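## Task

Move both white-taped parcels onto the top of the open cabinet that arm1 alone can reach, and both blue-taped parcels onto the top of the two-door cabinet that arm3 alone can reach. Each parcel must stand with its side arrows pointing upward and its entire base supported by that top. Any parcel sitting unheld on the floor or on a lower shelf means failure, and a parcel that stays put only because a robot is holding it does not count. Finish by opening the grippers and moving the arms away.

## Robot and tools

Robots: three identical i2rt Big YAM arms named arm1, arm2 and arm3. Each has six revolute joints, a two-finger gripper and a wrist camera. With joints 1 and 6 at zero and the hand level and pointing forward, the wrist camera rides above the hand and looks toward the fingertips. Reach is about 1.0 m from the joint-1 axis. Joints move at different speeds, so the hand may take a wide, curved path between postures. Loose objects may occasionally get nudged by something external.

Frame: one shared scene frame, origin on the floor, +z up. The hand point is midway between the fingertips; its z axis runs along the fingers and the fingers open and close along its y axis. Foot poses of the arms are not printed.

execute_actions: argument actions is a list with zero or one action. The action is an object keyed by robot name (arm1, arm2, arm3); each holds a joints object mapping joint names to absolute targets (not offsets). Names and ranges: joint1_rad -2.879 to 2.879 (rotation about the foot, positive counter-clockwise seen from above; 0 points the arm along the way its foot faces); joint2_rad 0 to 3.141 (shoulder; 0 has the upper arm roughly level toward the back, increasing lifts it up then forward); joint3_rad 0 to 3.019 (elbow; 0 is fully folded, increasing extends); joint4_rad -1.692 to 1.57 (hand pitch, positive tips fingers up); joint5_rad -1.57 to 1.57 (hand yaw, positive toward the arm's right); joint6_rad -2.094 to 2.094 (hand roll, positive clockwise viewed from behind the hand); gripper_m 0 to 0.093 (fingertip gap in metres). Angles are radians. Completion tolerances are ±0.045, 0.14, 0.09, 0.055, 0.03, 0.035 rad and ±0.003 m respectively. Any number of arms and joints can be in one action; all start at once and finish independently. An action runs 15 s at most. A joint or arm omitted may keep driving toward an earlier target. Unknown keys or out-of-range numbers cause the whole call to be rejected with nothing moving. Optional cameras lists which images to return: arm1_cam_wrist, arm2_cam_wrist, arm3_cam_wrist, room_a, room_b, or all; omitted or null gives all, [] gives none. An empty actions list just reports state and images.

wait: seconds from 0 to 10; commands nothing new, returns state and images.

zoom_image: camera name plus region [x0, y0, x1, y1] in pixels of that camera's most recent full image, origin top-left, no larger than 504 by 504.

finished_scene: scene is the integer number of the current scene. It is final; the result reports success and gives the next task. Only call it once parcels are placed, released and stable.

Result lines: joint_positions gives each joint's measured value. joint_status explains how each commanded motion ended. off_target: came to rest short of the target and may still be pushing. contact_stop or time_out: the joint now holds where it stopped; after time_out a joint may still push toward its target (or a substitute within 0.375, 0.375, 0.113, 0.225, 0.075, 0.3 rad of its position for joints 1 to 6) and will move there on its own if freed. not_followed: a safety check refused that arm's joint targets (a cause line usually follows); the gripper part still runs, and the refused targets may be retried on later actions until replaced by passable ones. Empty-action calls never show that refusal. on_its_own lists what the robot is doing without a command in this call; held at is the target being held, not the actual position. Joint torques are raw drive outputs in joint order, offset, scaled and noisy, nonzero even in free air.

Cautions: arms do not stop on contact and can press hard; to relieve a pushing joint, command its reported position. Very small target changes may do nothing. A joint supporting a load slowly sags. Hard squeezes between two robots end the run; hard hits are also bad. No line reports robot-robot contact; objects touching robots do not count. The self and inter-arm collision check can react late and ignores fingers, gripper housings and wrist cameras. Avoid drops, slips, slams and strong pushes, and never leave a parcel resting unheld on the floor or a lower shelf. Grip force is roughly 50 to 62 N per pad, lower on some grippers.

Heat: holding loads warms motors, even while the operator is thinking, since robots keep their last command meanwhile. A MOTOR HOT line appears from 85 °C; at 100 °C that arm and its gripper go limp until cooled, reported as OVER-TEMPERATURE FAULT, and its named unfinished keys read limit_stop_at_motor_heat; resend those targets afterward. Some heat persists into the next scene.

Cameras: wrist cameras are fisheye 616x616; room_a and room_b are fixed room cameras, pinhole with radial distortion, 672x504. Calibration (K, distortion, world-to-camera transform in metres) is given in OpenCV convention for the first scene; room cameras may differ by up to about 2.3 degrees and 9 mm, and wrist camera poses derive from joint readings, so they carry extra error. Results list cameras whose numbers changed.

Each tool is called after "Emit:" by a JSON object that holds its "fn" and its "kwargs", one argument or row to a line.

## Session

Emit:
{"fn": "execute_actions", "kwargs": {
  "actions": []
}}

Scene clock: 0.00 s.
Joint torques (N m, as the arm reports them, + toward a larger angle): no reading
Motor temperatures (°C, as the motors report them): arm1=[24 28 28 26 24 24] | arm2=[26 27 28 23 22 26] | arm3=[25 25 26 27 23 24]
arm1.joint_positions: joint1_rad=+0.553 joint2_rad=+0.449 joint3_rad=+1.409 joint4_rad=-1.372 joint5_rad=+0.025 joint6_rad=-0.733 gripper_m=+0.094
arm1.joint_status: not commanded
arm1.hand: x=+0.8906 y=-0.6757 z=+1.4231 quat_wxyz=(-0.539, +0.661, -0.514, -0.093) (m; scene frame)
arm2.joint_positions: joint1_rad=-0.594 joint2_rad=+0.597 joint3_rad=+1.368 joint4_rad=-1.444 joint5_rad=-0.008 joint6_rad=+0.208 gripper_m=+0.094
arm2.joint_status: not commanded
arm2.hand: x=+0.3710 y=+0.2775 z=+1.4754 quat_wxyz=(-0.417, +0.055, -0.899, -0.124) (m; scene frame)
arm3.joint_positions: joint1_rad=+0.283 joint2_rad=+0.316 joint3_rad=+1.443 joint4_rad=-1.243 joint5_rad=+0.300 joint6_rad=-0.062 gripper_m=+0.094
arm3.joint_status: not commanded
arm3.hand: x=-1.0391 y=+0.5163 z=+1.4905 quat_wxyz=(-0.364, -0.585, -0.462, +0.558) (m; scene frame)
pictures: arm1_cam_wrist, arm2_cam_wrist, arm3_cam_wrist, room_a, room_b
camera_calibration (this result's frames):
arm1_cam_wrist: T_world_to_cam=[[0.784667, -0.101968, 0.611474, -1.63388], [0.115335, -0.945145, -0.305612, -0.301264], [0.609094, 0.310328, -0.729863, 0.830124], [0, 0, 0, 1]] pos_world=[0.811171, -0.708952, 1.51288]
arm2_cam_wrist: T_world_to_cam=[[0.202788, -0.9631, -0.17696, 0.453684], [-0.954019, -0.153579, -0.257414, 0.780352], [0.220738, 0.221023, -0.94996, 1.38099], [0, 0, 0, 1]] pos_world=[0.347633, 0.251559, 1.59304]
arm3_cam_wrist: T_world_to_cam=[[-0.942874, 0.318046, 0.0991689, -1.29373], [0.147887, 0.66631, -0.730863, 0.89813], [-0.298525, -0.674446, -0.675282, 1.16772], [0, 0, 0, 1]] pos_world=[-1.00405, 0.600597, 1.57325]
Images, in order (width x height): arm1_cam_wrist 616x616, arm2_cam_wrist 616x616, arm3_cam_wrist 616x616, room_a 672x504, room_b 672x504.

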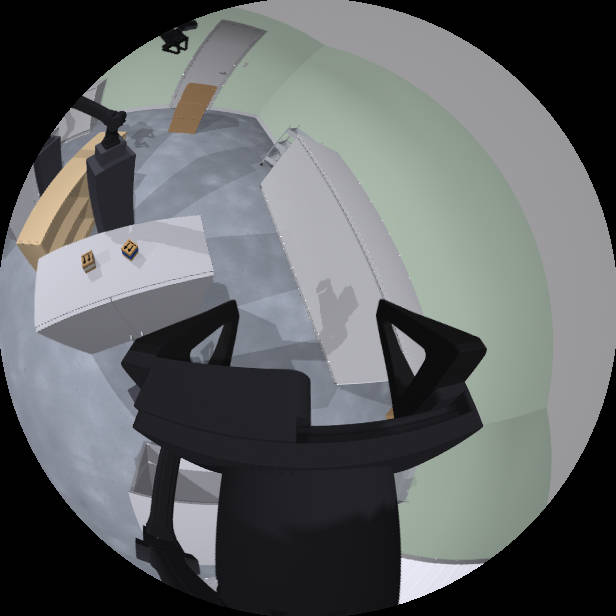

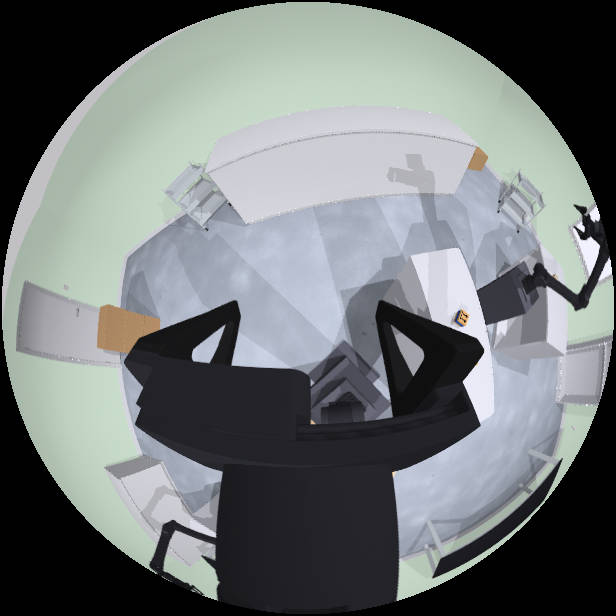

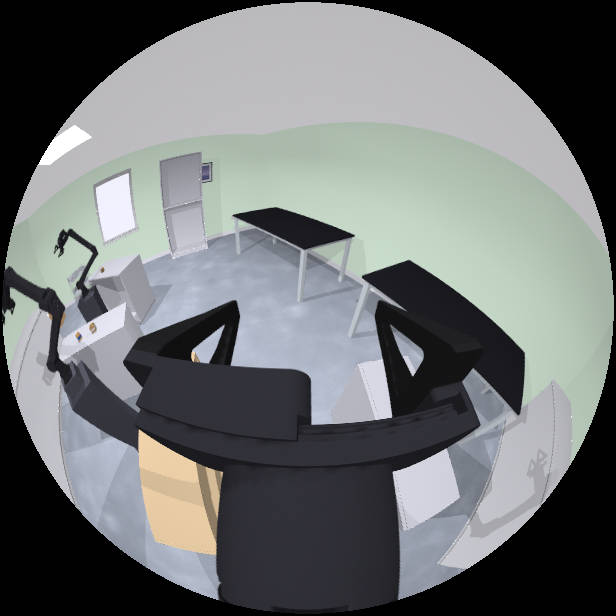

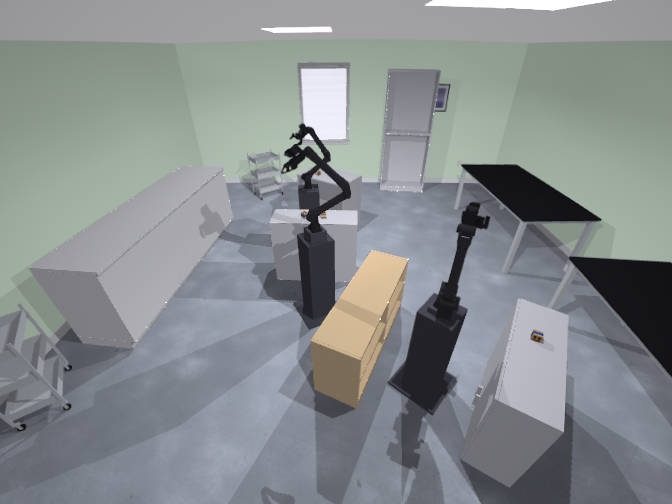

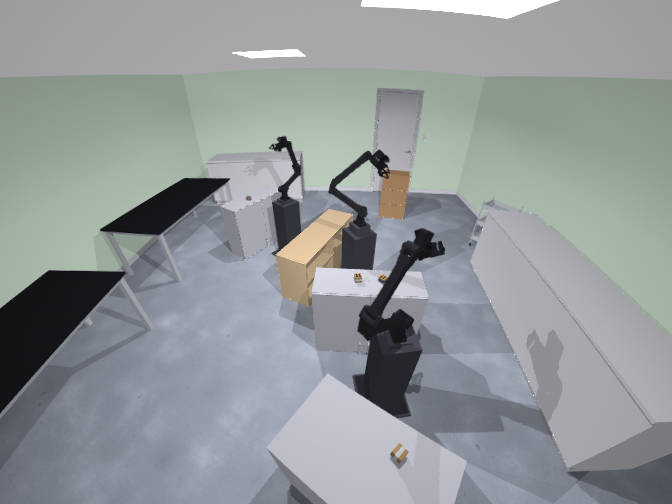

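Camera-down survey.

Emit:
{"fn": "execute_actions", "kwargs": {
  "actions": [
    {"arm1":{"joints":{"joint1_rad":-1.8,"joint2_rad":1.2,"joint3_rad":1.0,"joint4_rad":-0.8,"joint5_rad":0,"joint6_rad":0}},"arm2":{"joints":{"joint1_rad":-2.1,"joint2_rad":1.3,"joint3_rad":0.9,"joint4_rad":-0.6,"joint5_rad":0,"joint6_rad":0}},"arm3":{"joints":{"joint1_rad":-1.2,"joint2_rad":1.2,"joint3_rad":1.0,"joint4_rad":-0.8,"joint5_rad":0,"joint6_rad":0}}}
  ],
  "cameras": ["arm1_cam_wrist","arm2_cam_wrist","arm3_cam_wrist"]
}}

Scene clock: 4.67 s.
Joint torques (N m, as the arm reports them, + toward a larger angle): arm1=[-1.08 -8.36 11.72  1.66 -0.04 -0.07] | arm2=[ -0.46 -10.53   8.35   2.31  -0.13  -0.1 ] | arm3=[-1.36 -6.8   9.13  1.23 -0.07  0.19]
Motor temperatures (°C, as the motors report them): arm1=[24 28 29 26 24 24] | arm2=[26 27 29 23 22 26] | arm3=[25 26 27 27 23 24]
arm1.joint_positions: joint1_rad=-1.799 joint2_rad=+1.204 joint3_rad=+0.978 joint4_rad=-0.810 joint5_rad=+0.000 joint6_rad=-0.010 gripper_m=+0.094
arm1.joint_status: all done
arm1.hand: x=+0.9570 y=-1.2351 z=+1.0624 quat_wxyz=(-0.211, -0.559, -0.787, +0.156) (m; scene frame)
arm2.joint_positions: joint1_rad=-2.100 joint2_rad=+1.302 joint3_rad=+0.891 joint4_rad=-0.623 joint5_rad=+0.000 joint6_rad=+0.008 gripper_m=+0.094
arm2.joint_status: all done
arm2.hand: x=+0.3474 y=-0.2155 z=+1.1072 quat_wxyz=(-0.218, -0.538, -0.802, +0.142) (m; scene frame)
arm3.joint_positions: joint1_rad=-1.196 joint2_rad=+1.191 joint3_rad=+0.991 joint4_rad=-0.816 joint5_rad=+0.000 joint6_rad=-0.007 gripper_m=+0.094
arm3.joint_status: all done
arm3.hand: x=-1.4310 y=+0.5685 z=+1.0806 quat_wxyz=(-0.009, -0.962, -0.035, +0.271) (m; scene frame)
pictures: arm1_cam_wrist, arm2_cam_wrist, arm3_cam_wrist
camera_calibration (this result's frames):
arm1_cam_wrist: T_world_to_cam=[[-0.943788, -0.330552, -0.000541606, 0.499563], [-0.32892, 0.938962, 0.100804, 1.37256], [-0.0328126, 0.0953161, -0.994906, 1.33036], [0, 0, 0, 1]] pos_world=[0.966597, -1.25046, 1.18549]
arm2_cam_wrist: T_world_to_cam=[[-0.924713, -0.38062, -0.00582839, 0.246282], [-0.379373, 0.920206, 0.096418, 0.227448], [-0.0313353, 0.0913702, -0.995324, 1.25527], [0, 0, 0, 1]] pos_world=[0.353362, -0.230254, 1.22891]
arm3_cam_wrist: T_world_to_cam=[[-0.0749645, 0.997054, 0.0162655, -0.693603], [0.993653, 0.073317, 0.0853175, 1.2872], [0.0838736, 0.0225581, -0.996221, 1.30694], [0, 0, 0, 1]] pos_world=[-1.44064, 0.567703, 1.20347]
Images, in order (width x height): arm1_cam_wrist 616x616, arm2_cam_wrist 616x616, arm3_cam_wrist 616x616.

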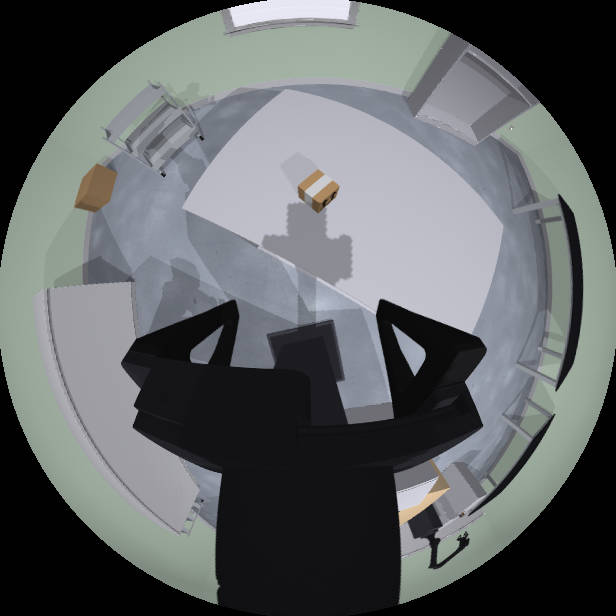

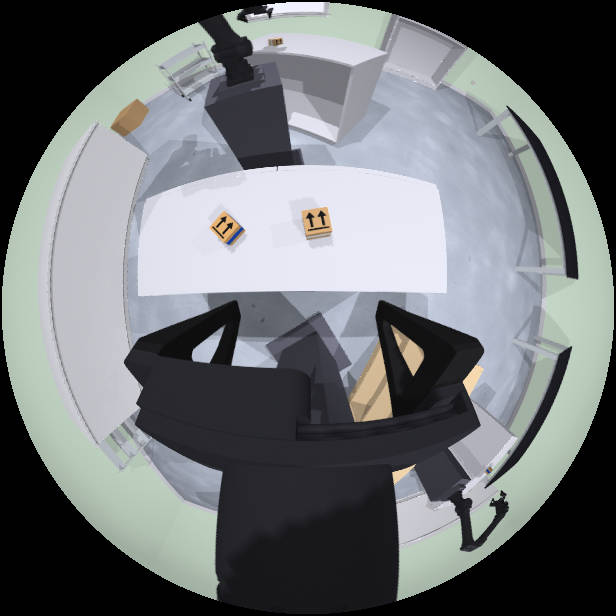

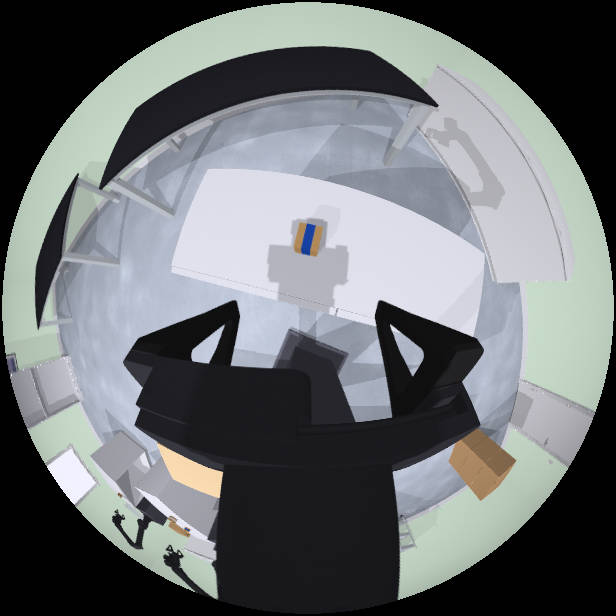

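Emit:
{"fn": "zoom_image", "kwargs": {
  "camera": "arm1_cam_wrist",
  "region": [285, 155, 355, 225]
}}

Emit:
{"fn": "zoom_image", "kwargs": {
  "camera": "arm2_cam_wrist",
  "region": [200, 160, 340, 300]
}}

Emit:
{"fn": "execute_actions", "kwargs": {
  "actions": [],
  "cameras": ["room_a","room_b"]
}}

Emit:
{"fn": "zoom_image", "kwargs": {
  "camera": "room_a",
  "region": [505, 305, 565, 365]
}}

Emit:
{"fn": "zoom_image", "kwargs": {
  "camera": "room_b",
  "region": [365, 420, 435, 490]
}}

Region (285, 155, 355, 225) of arm1_cam_wrist's 616x616 image, scaled by 7.200, with more detail than that image has.

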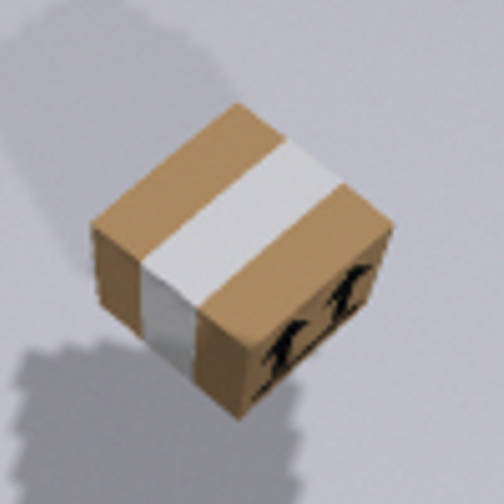

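Region (200, 160, 340, 300) of arm2_cam_wrist's 616x616 image, scaled by 3.600, with more detail than that image has.

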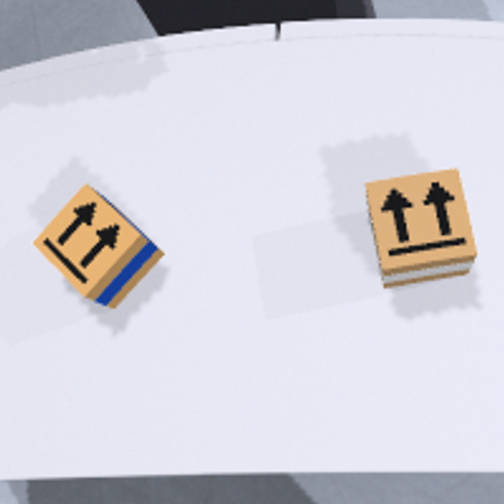

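Scene clock: 8.10 s.
Joint torques (N m, as the arm reports them, + toward a larger angle): arm1=[-0.65 -8.89 11.76  1.58 -0.07 -0.08] | arm2=[ -0.93 -10.4    8.29   2.34  -0.14  -0.14] | arm3=[-1.48 -6.68  9.14  1.21 -0.07  0.18]
Motor temperatures (°C, as the motors report them): arm1=[24 28 30 26 24 24] | arm2=[26 27 29 23 22 26] | arm3=[25 26 27 27 23 24]
arm1.joint_positions: joint1_rad=-1.799 joint2_rad=+1.204 joint3_rad=+0.978 joint4_rad=-0.810 joint5_rad=+0.000 joint6_rad=-0.010 gripper_m=+0.094
arm1.joint_status: all done
arm1.hand: x=+0.9570 y=-1.2351 z=+1.0624 quat_wxyz=(-0.211, -0.559, -0.787, +0.156) (m; scene frame)
arm2.joint_positions: joint1_rad=-2.100 joint2_rad=+1.302 joint3_rad=+0.891 joint4_rad=-0.623 joint5_rad=+0.000 joint6_rad=+0.008 gripper_m=+0.094
arm2.joint_status: all done
arm2.hand: x=+0.3474 y=-0.2155 z=+1.1072 quat_wxyz=(-0.218, -0.538, -0.802, +0.142) (m; scene frame)
arm3.joint_positions: joint1_rad=-1.196 joint2_rad=+1.191 joint3_rad=+0.991 joint4_rad=-0.816 joint5_rad=+0.000 joint6_rad=-0.007 gripper_m=+0.094
arm3.joint_status: all done
arm3.hand: x=-1.4310 y=+0.5685 z=+1.0806 quat_wxyz=(-0.009, -0.962, -0.035, +0.271) (m; scene frame)
pictures: room_a, room_b
Images, in order (width x height): room_a 672x504, room_b 672x504.

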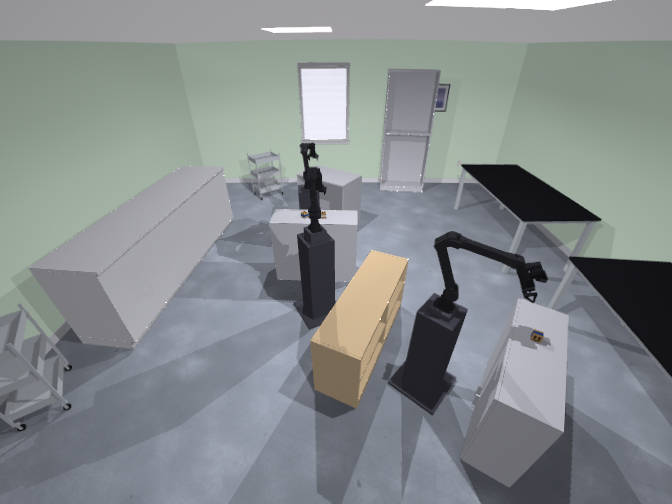

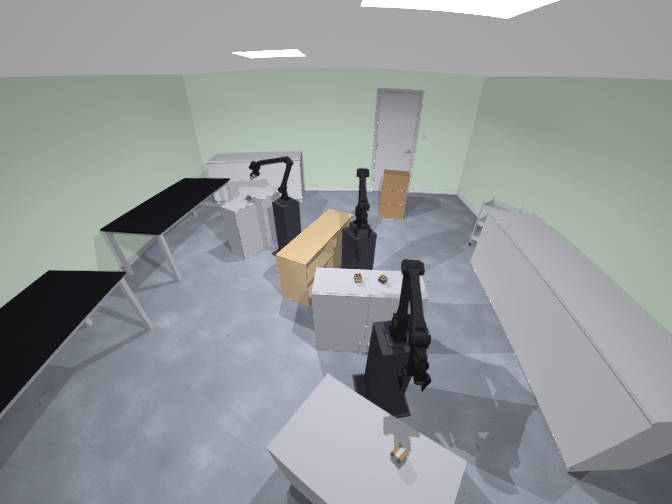

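Region (505, 305, 565, 365) of room_a's 672x504 image, scaled by 8.400, with more detail than that image has.

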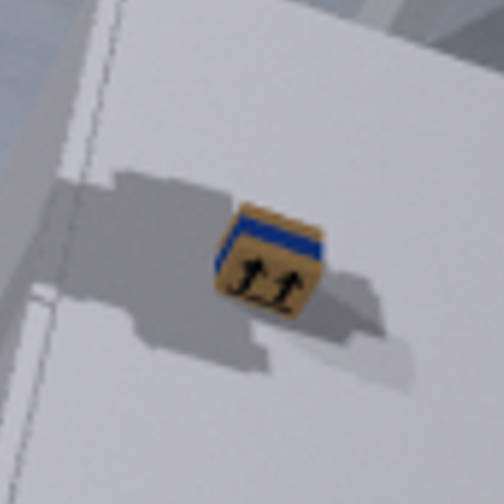

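Region (365, 420, 435, 490) of room_b's 672x504 image, scaled by 7.200, with more detail than that image has.

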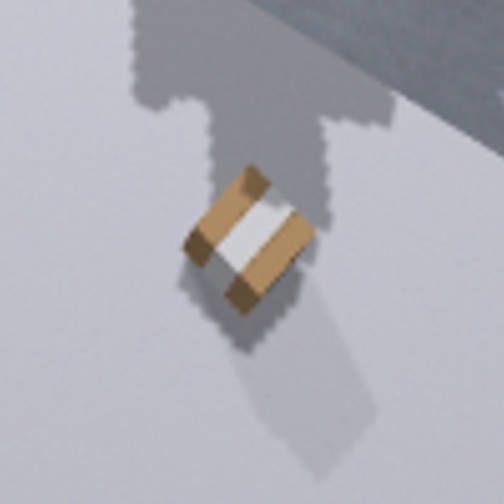

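Emit:
{"fn": "execute_actions", "kwargs": {
  "actions": [
    {"arm1":{"joints":{"joint1_rad":0.7,"joint2_rad":1.0,"joint3_rad":0.6,"joint4_rad":-0.5}},"arm2":{"joints":{"joint1_rad":-1.82,"joint2_rad":2.2,"joint3_rad":1.74,"joint4_rad":-1.06,"joint6_rad":1.05}},"arm3":{"joints":{"joint1_rad":0.6,"joint2_rad":1.3,"joint3_rad":0.6,"joint4_rad":0.2}}}
  ],
  "cameras": ["arm2_cam_wrist"]
}}

Scene clock: 22.67 s.
Joint torques (N m, as the arm reports them, + toward a larger angle): arm1=[-0.19 -4.54 10.19  1.94 -0.05 -0.06] | arm2=[ -1.25 -21.83  10.1   -0.59  -0.05   0.07] | arm3=[-0.65 -8.06  6.81  1.83 -0.01  0.18]
Motor temperatures (°C, as the motors report them): arm1=[24 28 32 26 24 24] | arm2=[26 27 30 23 22 26] | arm3=[25 26 29 27 23 24]
arm1.joint_positions: joint1_rad=+0.695 joint2_rad=+0.998 joint3_rad=+0.592 joint4_rad=-0.513 joint5_rad=-0.001 joint6_rad=-0.009 gripper_m=+0.095
arm1.joint_status: all done
arm1.hand: x=+0.9336 y=-0.4571 z=+0.9918 quat_wxyz=(-0.259, +0.556, -0.767, -0.188) (m; scene frame)
arm2.joint_positions: joint1_rad=-1.810 joint2_rad=+2.195 joint3_rad=+1.691 joint4_rad=-1.045 joint5_rad=+0.000 joint6_rad=+1.042 gripper_m=+0.094
arm2.joint_status: all done
arm2.hand: x=+0.5732 y=-0.2800 z=+0.9237 quat_wxyz=(-0.005, -0.821, -0.571, -0.003) (m; scene frame)
arm3.joint_positions: joint1_rad=+0.595 joint2_rad=+1.308 joint3_rad=+0.609 joint4_rad=+0.181 joint5_rad=-0.001 joint6_rad=-0.006 gripper_m=+0.094
arm3.joint_status: all done
arm3.hand: x=-0.8427 y=+0.1235 z=+1.0085 quat_wxyz=(-0.404, -0.516, -0.693, +0.300) (m; scene frame)
pictures: arm2_cam_wrist
camera_calibration (this result's frames):
arm2_cam_wrist: T_world_to_cam=[[-0.938034, 0.346319, -0.0124403, 0.646752], [0.27481, 0.765258, 0.582116, -0.476912], [0.211118, 0.542626, -0.81301, 0.904544], [0, 0, 0, 1]] pos_world=[0.546771, -0.349851, 1.02107]
Images, in order (width x height): arm2_cam_wrist 616x616.

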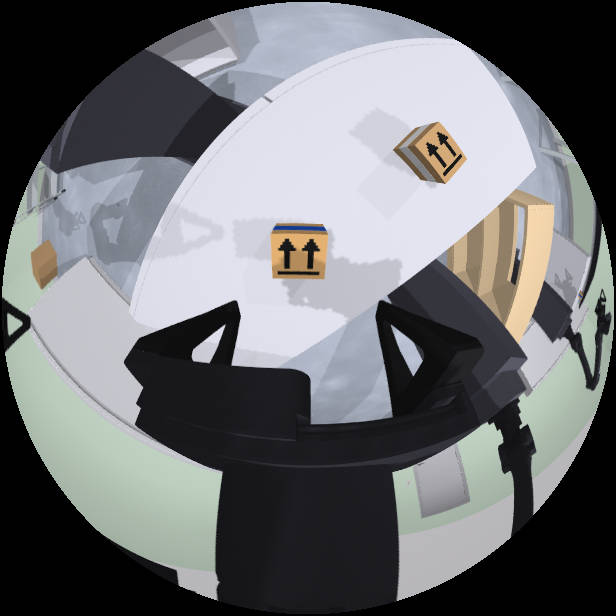

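Emit:
{"fn": "execute_actions", "kwargs": {
  "actions": [
    {"arm2":{"joints":{"joint1_rad":-1.8,"joint2_rad":2.415,"joint4_rad":-0.84,"joint6_rad":1.08}}}
  ],
  "cameras": ["arm2_cam_wrist"]
}}

Scene clock: 29.63 s.
Joint torques (N m, as the arm reports them, + toward a larger angle): arm1=[-0.28 -4.49 10.19  1.96 -0.03 -0.09] | arm2=[  0.24 -23.81   7.04   0.8    0.     0.03] | arm3=[-0.66 -8.06  6.74  1.82 -0.01  0.18]
Motor temperatures (°C, as the motors report them): arm1=[24 28 32 26 24 24] | arm2=[26 28 31 23 22 26] | arm3=[25 26 29 27 23 24]
arm1.joint_positions: joint1_rad=+0.695 joint2_rad=+0.998 joint3_rad=+0.592 joint4_rad=-0.513 joint5_rad=-0.001 joint6_rad=-0.009 gripper_m=+0.095
arm1.joint_status: not commanded
arm1.hand: x=+0.9336 y=-0.4571 z=+0.9918 quat_wxyz=(-0.259, +0.556, -0.767, -0.188) (m; scene frame)
arm2.joint_positions: joint1_rad=-1.809 joint2_rad=+2.418 joint3_rad=+1.719 joint4_rad=-0.855 joint5_rad=-0.001 joint6_rad=+1.074 gripper_m=+0.094
arm2.joint_status: all done
arm2.hand: x=+0.5798 y=-0.2852 z=+0.7951 quat_wxyz=(-0.004, -0.829, -0.559, -0.004) (m; scene frame)
arm3.joint_positions: joint1_rad=+0.595 joint2_rad=+1.308 joint3_rad=+0.609 joint4_rad=+0.181 joint5_rad=-0.001 joint6_rad=-0.006 gripper_m=+0.094
arm3.joint_status: not commanded
arm3.hand: x=-0.8427 y=+0.1235 z=+1.0085 quat_wxyz=(-0.404, -0.516, -0.693, +0.300) (m; scene frame)
pictures: arm2_cam_wrist
camera_calibration (this result's frames):
arm2_cam_wrist: T_world_to_cam=[[-0.926911, 0.375144, -0.0101874, 0.653149], [0.29877, 0.754087, 0.584884, -0.419115], [0.227098, 0.539092, -0.811053, 0.789595], [0, 0, 0, 1]] pos_world=[0.551314, -0.35464, 0.892191]
Images, in order (width x height): arm2_cam_wrist 616x616.

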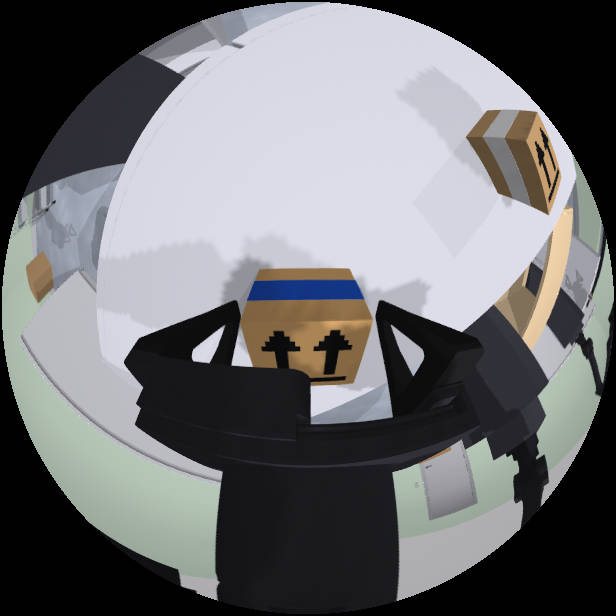

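Emit:
{"fn": "execute_actions", "kwargs": {
  "actions": [
    {"arm2":{"joints":{"gripper_m":0.03}}}
  ],
  "cameras": []
}}

Emit:
{"fn": "execute_actions", "kwargs": {
  "actions": [
    {"arm2":{"joints":{"joint2_rad":2.0,"joint3_rad":1.6,"joint4_rad":-1.15}}}
  ],
  "cameras": []
}}

Emit:
{"fn": "execute_actions", "kwargs": {
  "actions": [
    {"arm2":{"joints":{"joint1_rad":1.875,"joint6_rad":0}}}
  ],
  "cameras": ["arm2_cam_wrist","room_a"]
}}

Scene clock: 34.67 s.
Joint torques (N m, as the arm reports them, + toward a larger angle): arm1=[-0.27 -4.46 10.15  1.88 -0.05 -0.08] | arm2=[  0.03 -24.11   7.25   0.86  -0.03   0.03] | arm3=[-0.73 -8.06  6.78  1.79 -0.01  0.18]
Motor temperatures (°C, as the motors report them): arm1=[24 28 32 26 24 24] | arm2=[26 29 31 23 22 26] | arm3=[25 26 29 27 23 24]
arm1.joint_positions: joint1_rad=+0.695 joint2_rad=+0.998 joint3_rad=+0.592 joint4_rad=-0.513 joint5_rad=-0.001 joint6_rad=-0.009 gripper_m=+0.095
arm1.joint_status: not commanded
arm1.hand: x=+0.9336 y=-0.4571 z=+0.9918 quat_wxyz=(-0.259, +0.556, -0.767, -0.188) (m; scene frame)
arm2.joint_positions: joint1_rad=-1.809 joint2_rad=+2.418 joint3_rad=+1.719 joint4_rad=-0.854 joint5_rad=-0.001 joint6_rad=+1.074 gripper_m=+0.055
arm2.joint_status: gripper_m off_target (ended at +0.055, target +0.030)
arm2.hand: x=+0.5798 y=-0.2853 z=+0.7951 quat_wxyz=(-0.004, -0.829, -0.559, -0.004) (m; scene frame)
arm3.joint_positions: joint1_rad=+0.595 joint2_rad=+1.308 joint3_rad=+0.609 joint4_rad=+0.181 joint5_rad=-0.001 joint6_rad=-0.006 gripper_m=+0.094
arm3.joint_status: not commanded
arm3.hand: x=-0.8427 y=+0.1235 z=+1.0085 quat_wxyz=(-0.404, -0.516, -0.693, +0.300) (m; scene frame)
pictures: none
No camera images: the call's "cameras" was empty. Leave "cameras" out to get every camera's image.

Scene clock: 36.07 s.
Joint torques (N m, as the arm reports them, + toward a larger angle): arm1=[-0.49 -4.34 10.15  1.94 -0.04 -0.08] | arm2=[ -0.08 -18.44   8.34  -0.62  -0.03   0.03] | arm3=[-0.8  -8.07  6.79  1.78 -0.01  0.18]
Motor temperatures (°C, as the motors report them): arm1=[24 28 32 26 24 24] | arm2=[26 29 31 23 22 26] | arm3=[25 26 29 27 23 24]
arm1.joint_positions: joint1_rad=+0.695 joint2_rad=+0.998 joint3_rad=+0.592 joint4_rad=-0.513 joint5_rad=-0.001 joint6_rad=-0.009 gripper_m=+0.095
arm1.joint_status: not commanded
arm1.hand: x=+0.9336 y=-0.4571 z=+0.9918 quat_wxyz=(-0.259, +0.556, -0.767, -0.188) (m; scene frame)
arm2.joint_positions: joint1_rad=-1.809 joint2_rad=+1.978 joint3_rad=+1.582 joint4_rad=-1.134 joint5_rad=-0.001 joint6_rad=+1.074 gripper_m=+0.055
arm2.joint_status: all done
arm2.hand: x=+0.5480 y=-0.2488 z=+1.0153 quat_wxyz=(-0.016, -0.829, -0.558, -0.005) (m; scene frame)
arm3.joint_positions: joint1_rad=+0.595 joint2_rad=+1.308 joint3_rad=+0.609 joint4_rad=+0.181 joint5_rad=-0.001 joint6_rad=-0.006 gripper_m=+0.094
arm3.joint_status: not commanded
arm3.hand: x=-0.8427 y=+0.1235 z=+1.0085 quat_wxyz=(-0.404, -0.516, -0.693, +0.300) (m; scene frame)
pictures: none
No camera images: the call's "cameras" was empty. Leave "cameras" out to get every camera's image.

Scene clock: 39.10 s.
Joint torques (N m, as the arm reports them, + toward a larger angle): arm1=[ 0.28 -4.44 10.15  1.83 -0.05 -0.1 ] | arm2=[ -1.24 -18.68   8.36  -0.57  -0.06  -0.1 ] | arm3=[-0.65 -7.94  6.79  1.8  -0.01  0.17]
Motor temperatures (°C, as the motors report them): arm1=[24 28 32 26 24 24] | arm2=[26 29 31 23 22 26] | arm3=[25 26 29 27 23 24]
arm1.joint_positions: joint1_rad=+0.695 joint2_rad=+0.998 joint3_rad=+0.592 joint4_rad=-0.513 joint5_rad=-0.001 joint6_rad=-0.009 gripper_m=+0.095
arm1.joint_status: not commanded
arm1.hand: x=+0.9336 y=-0.4571 z=+0.9918 quat_wxyz=(-0.259, +0.556, -0.767, -0.188) (m; scene frame)
arm2.joint_positions: joint1_rad=+1.884 joint2_rad=+1.982 joint3_rad=+1.582 joint4_rad=-1.134 joint5_rad=-0.001 joint6_rad=+0.006 gripper_m=+0.055
arm2.joint_status: all done
arm2.hand: x=-0.3949 y=+0.4066 z=+1.0218 quat_wxyz=(-0.008, +0.986, -0.168, -0.020) (m; scene frame)
arm3.joint_positions: joint1_rad=+0.595 joint2_rad=+1.308 joint3_rad=+0.609 joint4_rad=+0.181 joint5_rad=-0.001 joint6_rad=-0.006 gripper_m=+0.094
arm3.joint_status: not commanded
arm3.hand: x=-0.8427 y=+0.1235 z=+1.0085 quat_wxyz=(-0.404, -0.516, -0.693, +0.300) (m; scene frame)
pictures: arm2_cam_wrist, room_a
camera_calibration (this result's frames):
arm2_cam_wrist: T_world_to_cam=[[0.329764, 0.944019, 0.00910608, -0.262323], [0.788406, -0.280686, 0.547387, -0.129759], [0.5193, -0.173329, -0.83683, 1.25333], [0, 0, 0, 1]] pos_world=[-0.462048, 0.428456, 1.12224]
Images, in order (width x height): arm2_cam_wrist 616x616, room_a 672x504.

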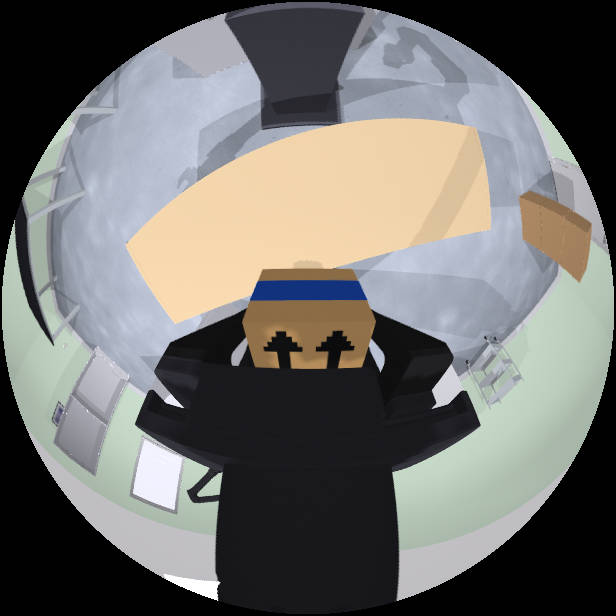

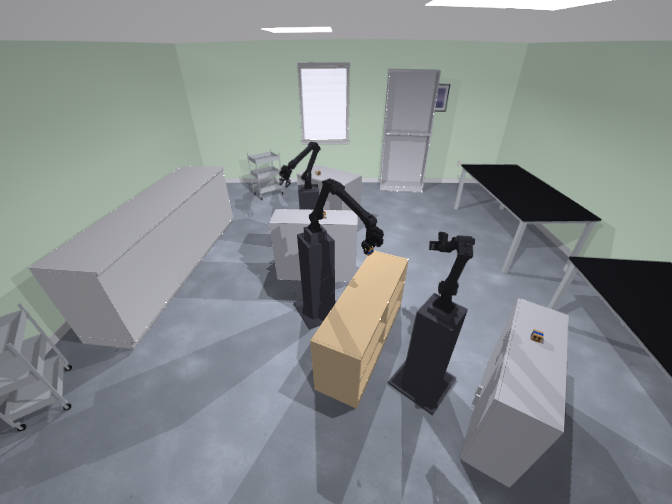

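Emit:
{"fn": "execute_actions", "kwargs": {
  "actions": [
    {"arm1":{"joints":{"joint1_rad":1.775,"joint2_rad":1.5,"joint3_rad":0.88,"joint4_rad":0.5}},"arm2":{"joints":{"joint2_rad":2.34,"joint3_rad":1.72,"joint4_rad":-0.89}}}
  ],
  "cameras": []
}}

Emit:
{"fn": "execute_actions", "kwargs": {
  "actions": [
    {"arm1":{"joints":{"joint2_rad":1.92,"joint4_rad":0.68}}}
  ],
  "cameras": ["arm1_cam_wrist","arm2_cam_wrist","room_a"]
}}

Emit:
{"fn": "zoom_image", "kwargs": {
  "camera": "room_a",
  "region": [330, 230, 430, 330]
}}

Scene clock: 46.63 s.
Joint torques (N m, as the arm reports them, + toward a larger angle): arm1=[ -0.54 -12.51  10.82   2.79  -0.08  -0.09] | arm2=[ -1.58 -26.55   7.36   0.94  -0.06  -0.08] | arm3=[-0.69 -8.03  6.76  1.8  -0.01  0.18]
Motor temperatures (°C, as the motors report them): arm1=[24 28 33 26 24 24] | arm2=[26 29 31 23 22 26] | arm3=[25 26 28 27 23 24]
arm1.joint_positions: joint1_rad=+1.777 joint2_rad=+1.510 joint3_rad=+0.855 joint4_rad=+0.479 joint5_rad=+0.000 joint6_rad=-0.008 gripper_m=+0.095
arm1.joint_status: all done
arm1.hand: x=+0.3947 y=-0.3669 z=+1.0922 quat_wxyz=(-0.256, +0.704, -0.300, -0.591) (m; scene frame)
arm2.joint_positions: joint1_rad=+1.884 joint2_rad=+2.364 joint3_rad=+1.697 joint4_rad=-0.907 joint5_rad=-0.001 joint6_rad=+0.006 gripper_m=+0.055
arm2.joint_status: all done
arm2.hand: x=-0.4352 y=+0.4225 z=+0.8314 quat_wxyz=(-0.005, +0.986, -0.168, -0.001) (m; scene frame)
arm3.joint_positions: joint1_rad=+0.595 joint2_rad=+1.308 joint3_rad=+0.609 joint4_rad=+0.181 joint5_rad=-0.001 joint6_rad=-0.006 gripper_m=+0.094
arm3.joint_status: not commanded
arm3.hand: x=-0.8427 y=+0.1235 z=+1.0085 quat_wxyz=(-0.404, -0.516, -0.693, +0.300) (m; scene frame)
pictures: none
No camera images: the call's "cameras" was empty. Leave "cameras" out to get every camera's image.

Scene clock: 47.80 s.
Joint torques (N m, as the arm reports them, + toward a larger angle): arm1=[ -0.7  -16.17   7.95   2.59  -0.05  -0.1 ] | arm2=[ -1.73 -25.8    7.49   0.88  -0.05  -0.06] | arm3=[-0.7  -8.07  6.77  1.81 -0.01  0.18]
Motor temperatures (°C, as the motors report them): arm1=[24 28 32 26 24 24] | arm2=[26 29 31 23 22 26] | arm3=[25 26 28 27 23 24]
arm1.joint_positions: joint1_rad=+1.777 joint2_rad=+1.936 joint3_rad=+0.856 joint4_rad=+0.662 joint5_rad=+0.000 joint6_rad=-0.008 gripper_m=+0.095
arm1.joint_status: all done
arm1.hand: x=+0.3843 y=-0.3569 z=+0.8784 quat_wxyz=(-0.217, +0.770, -0.328, -0.502) (m; scene frame)
arm2.joint_positions: joint1_rad=+1.884 joint2_rad=+2.364 joint3_rad=+1.697 joint4_rad=-0.907 joint5_rad=-0.001 joint6_rad=+0.006 gripper_m=+0.055
arm2.joint_status: not commanded
arm2.hand: x=-0.4352 y=+0.4225 z=+0.8314 quat_wxyz=(-0.005, +0.986, -0.168, -0.001) (m; scene frame)
arm3.joint_positions: joint1_rad=+0.595 joint2_rad=+1.308 joint3_rad=+0.609 joint4_rad=+0.181 joint5_rad=-0.001 joint6_rad=-0.006 gripper_m=+0.094
arm3.joint_status: not commanded
arm3.hand: x=-0.8427 y=+0.1235 z=+1.0085 quat_wxyz=(-0.404, -0.516, -0.693, +0.300) (m; scene frame)
pictures: arm1_cam_wrist, arm2_cam_wrist, room_a
camera_calibration (this result's frames):
arm1_cam_wrist: T_world_to_cam=[[0.71678, 0.697299, -0.000530591, -0.0220965], [0.603386, -0.620624, -0.500751, -0.00831284], [-0.349502, 0.358608, -0.865591, 1.14687], [0, 0, 0, 1]] pos_world=[0.421687, -0.401027, 0.988543]
arm2_cam_wrist: T_world_to_cam=[[0.329803, 0.944004, 0.00930057, -0.262469], [0.76672, -0.273588, 0.580767, -0.0295239], [0.55079, -0.184408, -0.814017, 1.11706], [0, 0, 0, 1]] pos_world=[-0.506064, 0.445688, 0.92889]
Images, in order (width x height): arm1_cam_wrist 616x616, arm2_cam_wrist 616x616, room_a 672x504.

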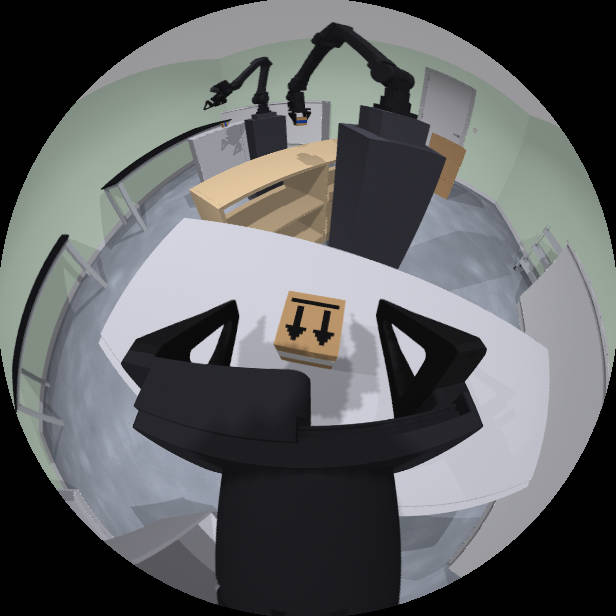

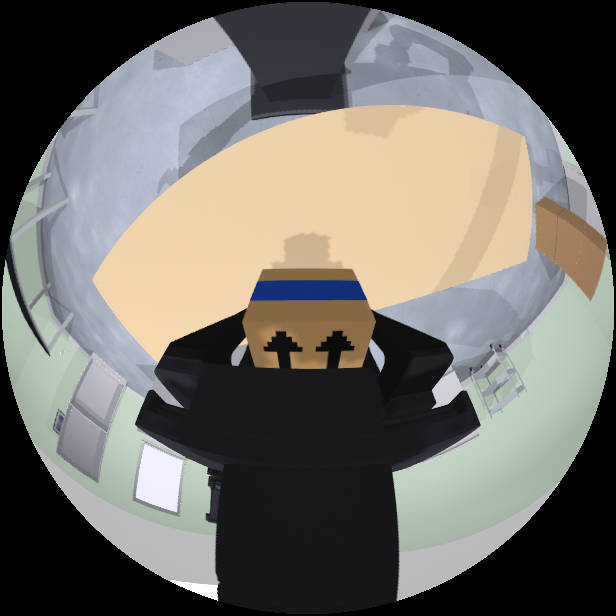

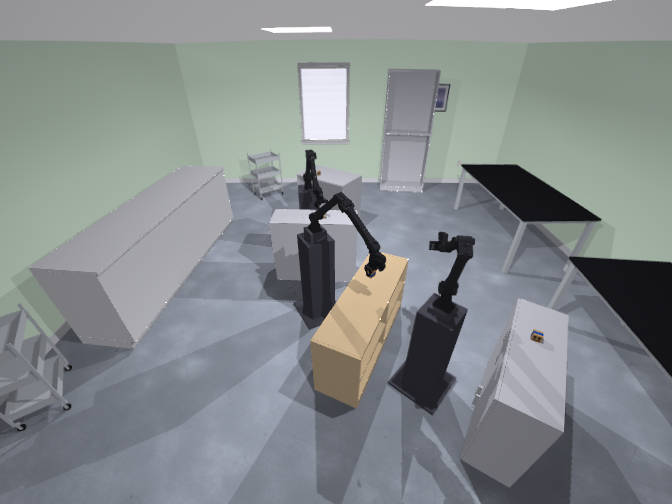

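Region (330, 230, 430, 330) of room_a's 672x504 image, scaled by 5.040, with more detail than that image has.

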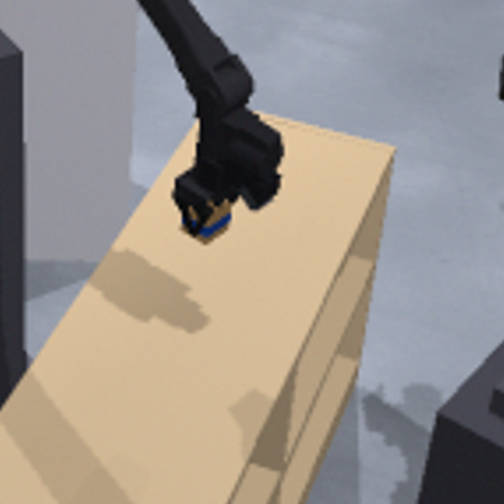

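Emit:
{"fn": "execute_actions", "kwargs": {
  "actions": [
    {"arm1":{"joints":{"joint2_rad":2.165,"joint3_rad":0.965,"joint4_rad":0.835}},"arm2":{"joints":{"joint2_rad":2.7,"joint3_rad":1.85,"joint4_rad":-0.67}}}
  ],
  "cameras": ["arm1_cam_wrist","arm2_cam_wrist","room_a"]
}}

Emit:
{"fn": "zoom_image", "kwargs": {
  "camera": "room_a",
  "region": [330, 230, 430, 330]
}}

Scene clock: 55.00 s.
Joint torques (N m, as the arm reports them, + toward a larger angle): arm1=[ -0.26 -17.21   5.64   2.45  -0.06  -0.1 ] | arm2=[ -1.7  -25.97   5.81   0.71  -0.05  -0.07] | arm3=[-0.65 -8.1   6.79  1.78 -0.01  0.18]
Motor temperatures (°C, as the motors report them): arm1=[24 28 32 26 24 24] | arm2=[26 30 31 23 22 26] | arm3=[25 26 28 27 23 24]
arm1.joint_positions: joint1_rad=+1.777 joint2_rad=+2.177 joint3_rad=+0.955 joint4_rad=+0.818 joint5_rad=+0.000 joint6_rad=-0.008 gripper_m=+0.095
arm1.joint_status: all done
arm1.hand: x=+0.3668 y=-0.3386 z=+0.8030 quat_wxyz=(-0.219, +0.767, -0.327, -0.508) (m; scene frame)
arm2.joint_positions: joint1_rad=+1.884 joint2_rad=+2.724 joint3_rad=+1.834 joint4_rad=-0.683 joint5_rad=-0.001 joint6_rad=+0.005 gripper_m=+0.055
arm2.joint_status: all done
arm2.hand: x=-0.4326 y=+0.4237 z=+0.6453 quat_wxyz=(-0.005, +0.986, -0.168, -0.001) (m; scene frame)
arm3.joint_positions: joint1_rad=+0.595 joint2_rad=+1.308 joint3_rad=+0.609 joint4_rad=+0.181 joint5_rad=-0.001 joint6_rad=-0.006 gripper_m=+0.094
arm3.joint_status: not commanded
arm3.hand: x=-0.8427 y=+0.1235 z=+1.0085 quat_wxyz=(-0.404, -0.516, -0.693, +0.300) (m; scene frame)
pictures: arm1_cam_wrist, arm2_cam_wrist, room_a
camera_calibration (this result's frames):
arm1_cam_wrist: T_world_to_cam=[[0.716805, 0.697273, -0.000330256, -0.0224379], [0.598035, -0.61503, -0.513899, -0.00974422], [-0.358531, 0.368168, -0.857851, 1.06929], [0, 0, 0, 1]] pos_world=[0.405286, -0.384027, 0.912278]
arm2_cam_wrist: T_world_to_cam=[[0.329442, 0.94413, 0.00929478, -0.262859], [0.767664, -0.273571, 0.579527, 0.0781165], [0.549691, -0.183785, -0.8149, 0.964223], [0, 0, 0, 1]] pos_world=[-0.503396, 0.446753, 0.742918]
Images, in order (width x height): arm1_cam_wrist 616x616, arm2_cam_wrist 616x616, room_a 672x504.

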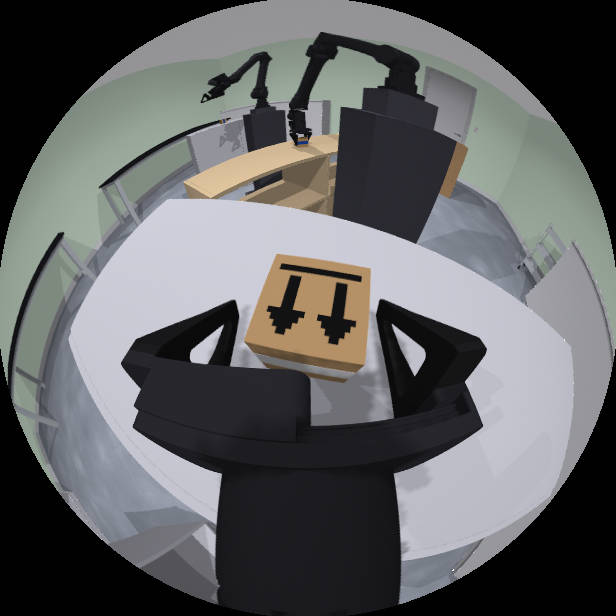

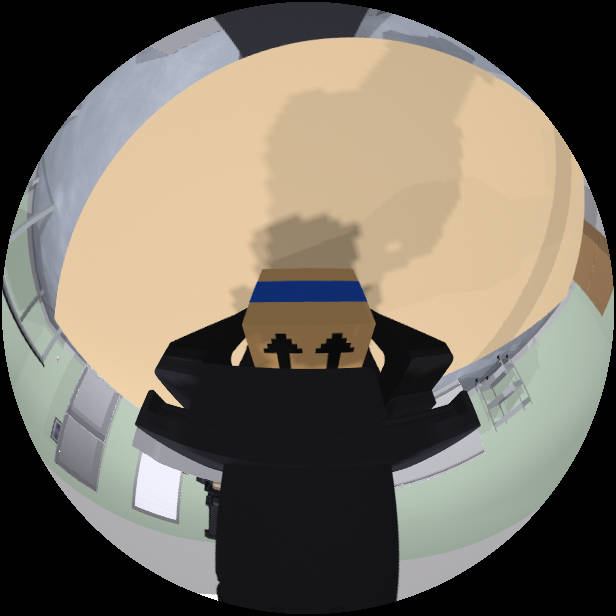

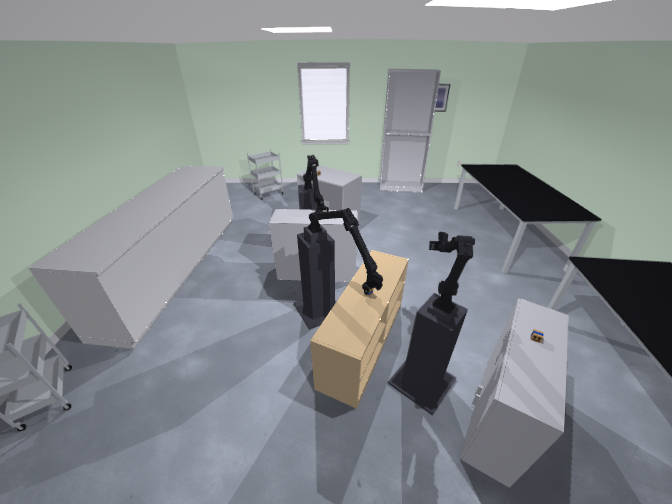

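Region (330, 230, 430, 330) of room_a's 672x504 image, scaled by 5.040, with more detail than that image has.

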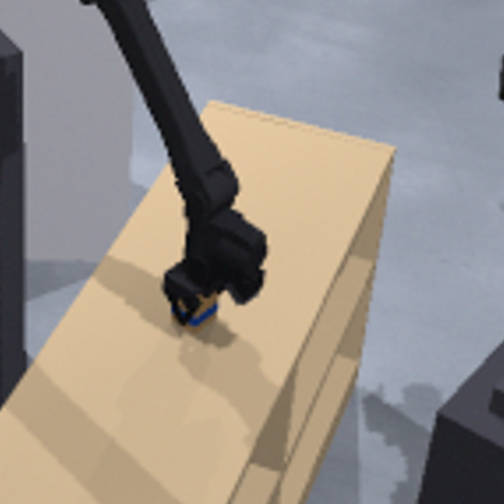

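Emit:
{"fn": "execute_actions", "kwargs": {
  "actions": [
    {"arm1":{"joints":{"joint2_rad":2.225,"joint4_rad":0.85}},"arm2":{"joints":{"joint2_rad":2.775,"joint4_rad":-0.64}}}
  ],
  "cameras": []
}}

Emit:
{"fn": "execute_actions", "kwargs": {
  "actions": [
    {"arm1":{"joints":{"gripper_m":0.03}},"arm2":{"joints":{"joint2_rad":2.805,"joint4_rad":-0.61}}}
  ],
  "cameras": ["arm1_cam_wrist"]
}}

Scene clock: 58.60 s.
Joint torques (N m, as the arm reports them, + toward a larger angle): arm1=[ -0.66 -14.63   5.43   2.49  -0.04  -0.1 ] | arm2=[ -1.81 -20.37   5.75   1.    -0.03  -0.07] | arm3=[-0.72 -8.04  6.79  1.81 -0.02  0.17]
Motor temperatures (°C, as the motors report them): arm1=[24 28 31 26 24 24] | arm2=[26 30 30 23 22 26] | arm3=[25 26 28 27 23 24]
arm1.joint_positions: joint1_rad=+1.777 joint2_rad=+2.210 joint3_rad=+0.955 joint4_rad=+0.835 joint5_rad=+0.000 joint6_rad=-0.008 gripper_m=+0.095
arm1.joint_status: all done
arm1.hand: x=+0.3700 y=-0.3421 z=+0.7859 quat_wxyz=(-0.217, +0.771, -0.328, -0.501) (m; scene frame)
arm2.joint_positions: joint1_rad=+1.884 joint2_rad=+2.731 joint3_rad=+1.834 joint4_rad=-0.656 joint5_rad=-0.001 joint6_rad=+0.005 gripper_m=+0.055
arm2.joint_status: all done
arm2.hand: x=-0.4355 y=+0.4247 z=+0.6407 quat_wxyz=(-0.006, +0.986, -0.168, -0.011) (m; scene frame)
arm3.joint_positions: joint1_rad=+0.595 joint2_rad=+1.308 joint3_rad=+0.609 joint4_rad=+0.181 joint5_rad=-0.001 joint6_rad=-0.006 gripper_m=+0.094
arm3.joint_status: not commanded
arm3.hand: x=-0.8427 y=+0.1235 z=+1.0085 quat_wxyz=(-0.404, -0.516, -0.693, +0.300) (m; scene frame)
pictures: none
No camera images: the call's "cameras" was empty. Leave "cameras" out to get every camera's image.

Scene clock: 59.23 s.
Joint torques (N m, as the arm reports them, + toward a larger angle): arm1=[ -1.11 -14.79   5.36   2.45  -0.06  -0.08] | arm2=[ -1.78 -17.9    5.78   1.99  -0.06  -0.09] | arm3=[-0.73 -8.14  6.78  1.82 -0.01  0.17]
Motor temperatures (°C, as the motors report them): arm1=[24 28 31 26 24 24] | arm2=[26 30 30 23 22 26] | arm3=[25 26 28 27 23 24]
arm1.joint_positions: joint1_rad=+1.777 joint2_rad=+2.210 joint3_rad=+0.955 joint4_rad=+0.835 joint5_rad=-0.001 joint6_rad=-0.008 gripper_m=+0.057
arm1.joint_status: gripper_m off_target (ended at +0.057, target +0.030)
arm1.hand: x=+0.3699 y=-0.3421 z=+0.7859 quat_wxyz=(-0.216, +0.771, -0.328, -0.501) (m; scene frame)
arm2.joint_positions: joint1_rad=+1.884 joint2_rad=+2.732 joint3_rad=+1.834 joint4_rad=-0.648 joint5_rad=-0.001 joint6_rad=+0.005 gripper_m=+0.055
arm2.joint_status: all done
arm2.hand: x=-0.4372 y=+0.4253 z=+0.6403 quat_wxyz=(-0.007, +0.986, -0.167, -0.014) (m; scene frame)
arm3.joint_positions: joint1_rad=+0.595 joint2_rad=+1.308 joint3_rad=+0.609 joint4_rad=+0.181 joint5_rad=-0.001 joint6_rad=-0.006 gripper_m=+0.094
arm3.joint_status: not commanded
arm3.hand: x=-0.8427 y=+0.1235 z=+1.0085 quat_wxyz=(-0.404, -0.516, -0.693, +0.300) (m; scene frame)
pictures: arm1_cam_wrist
camera_calibration (this result's frames):
arm1_cam_wrist: T_world_to_cam=[[0.716534, 0.697551, -0.000704728, -0.0217794], [0.604074, -0.621017, -0.499432, -0.0381906], [-0.348817, 0.357435, -0.866353, 1.05644], [0, 0, 0, 1]] pos_world=[0.407179, -0.386132, 0.896158]
Images, in order (width x height): arm1_cam_wrist 616x616.

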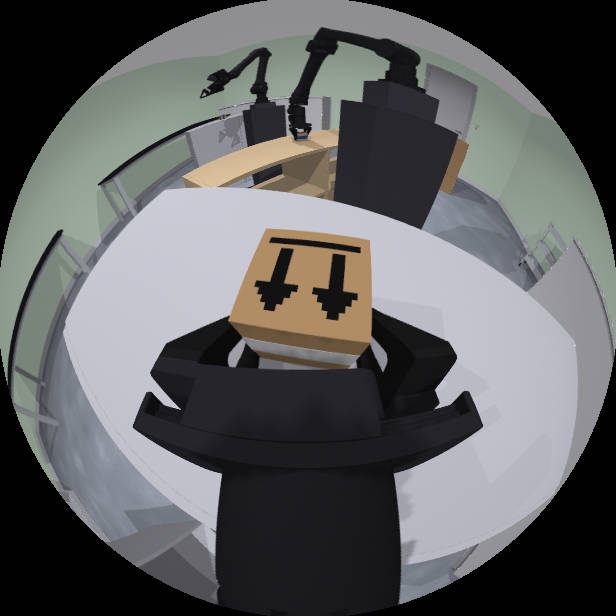

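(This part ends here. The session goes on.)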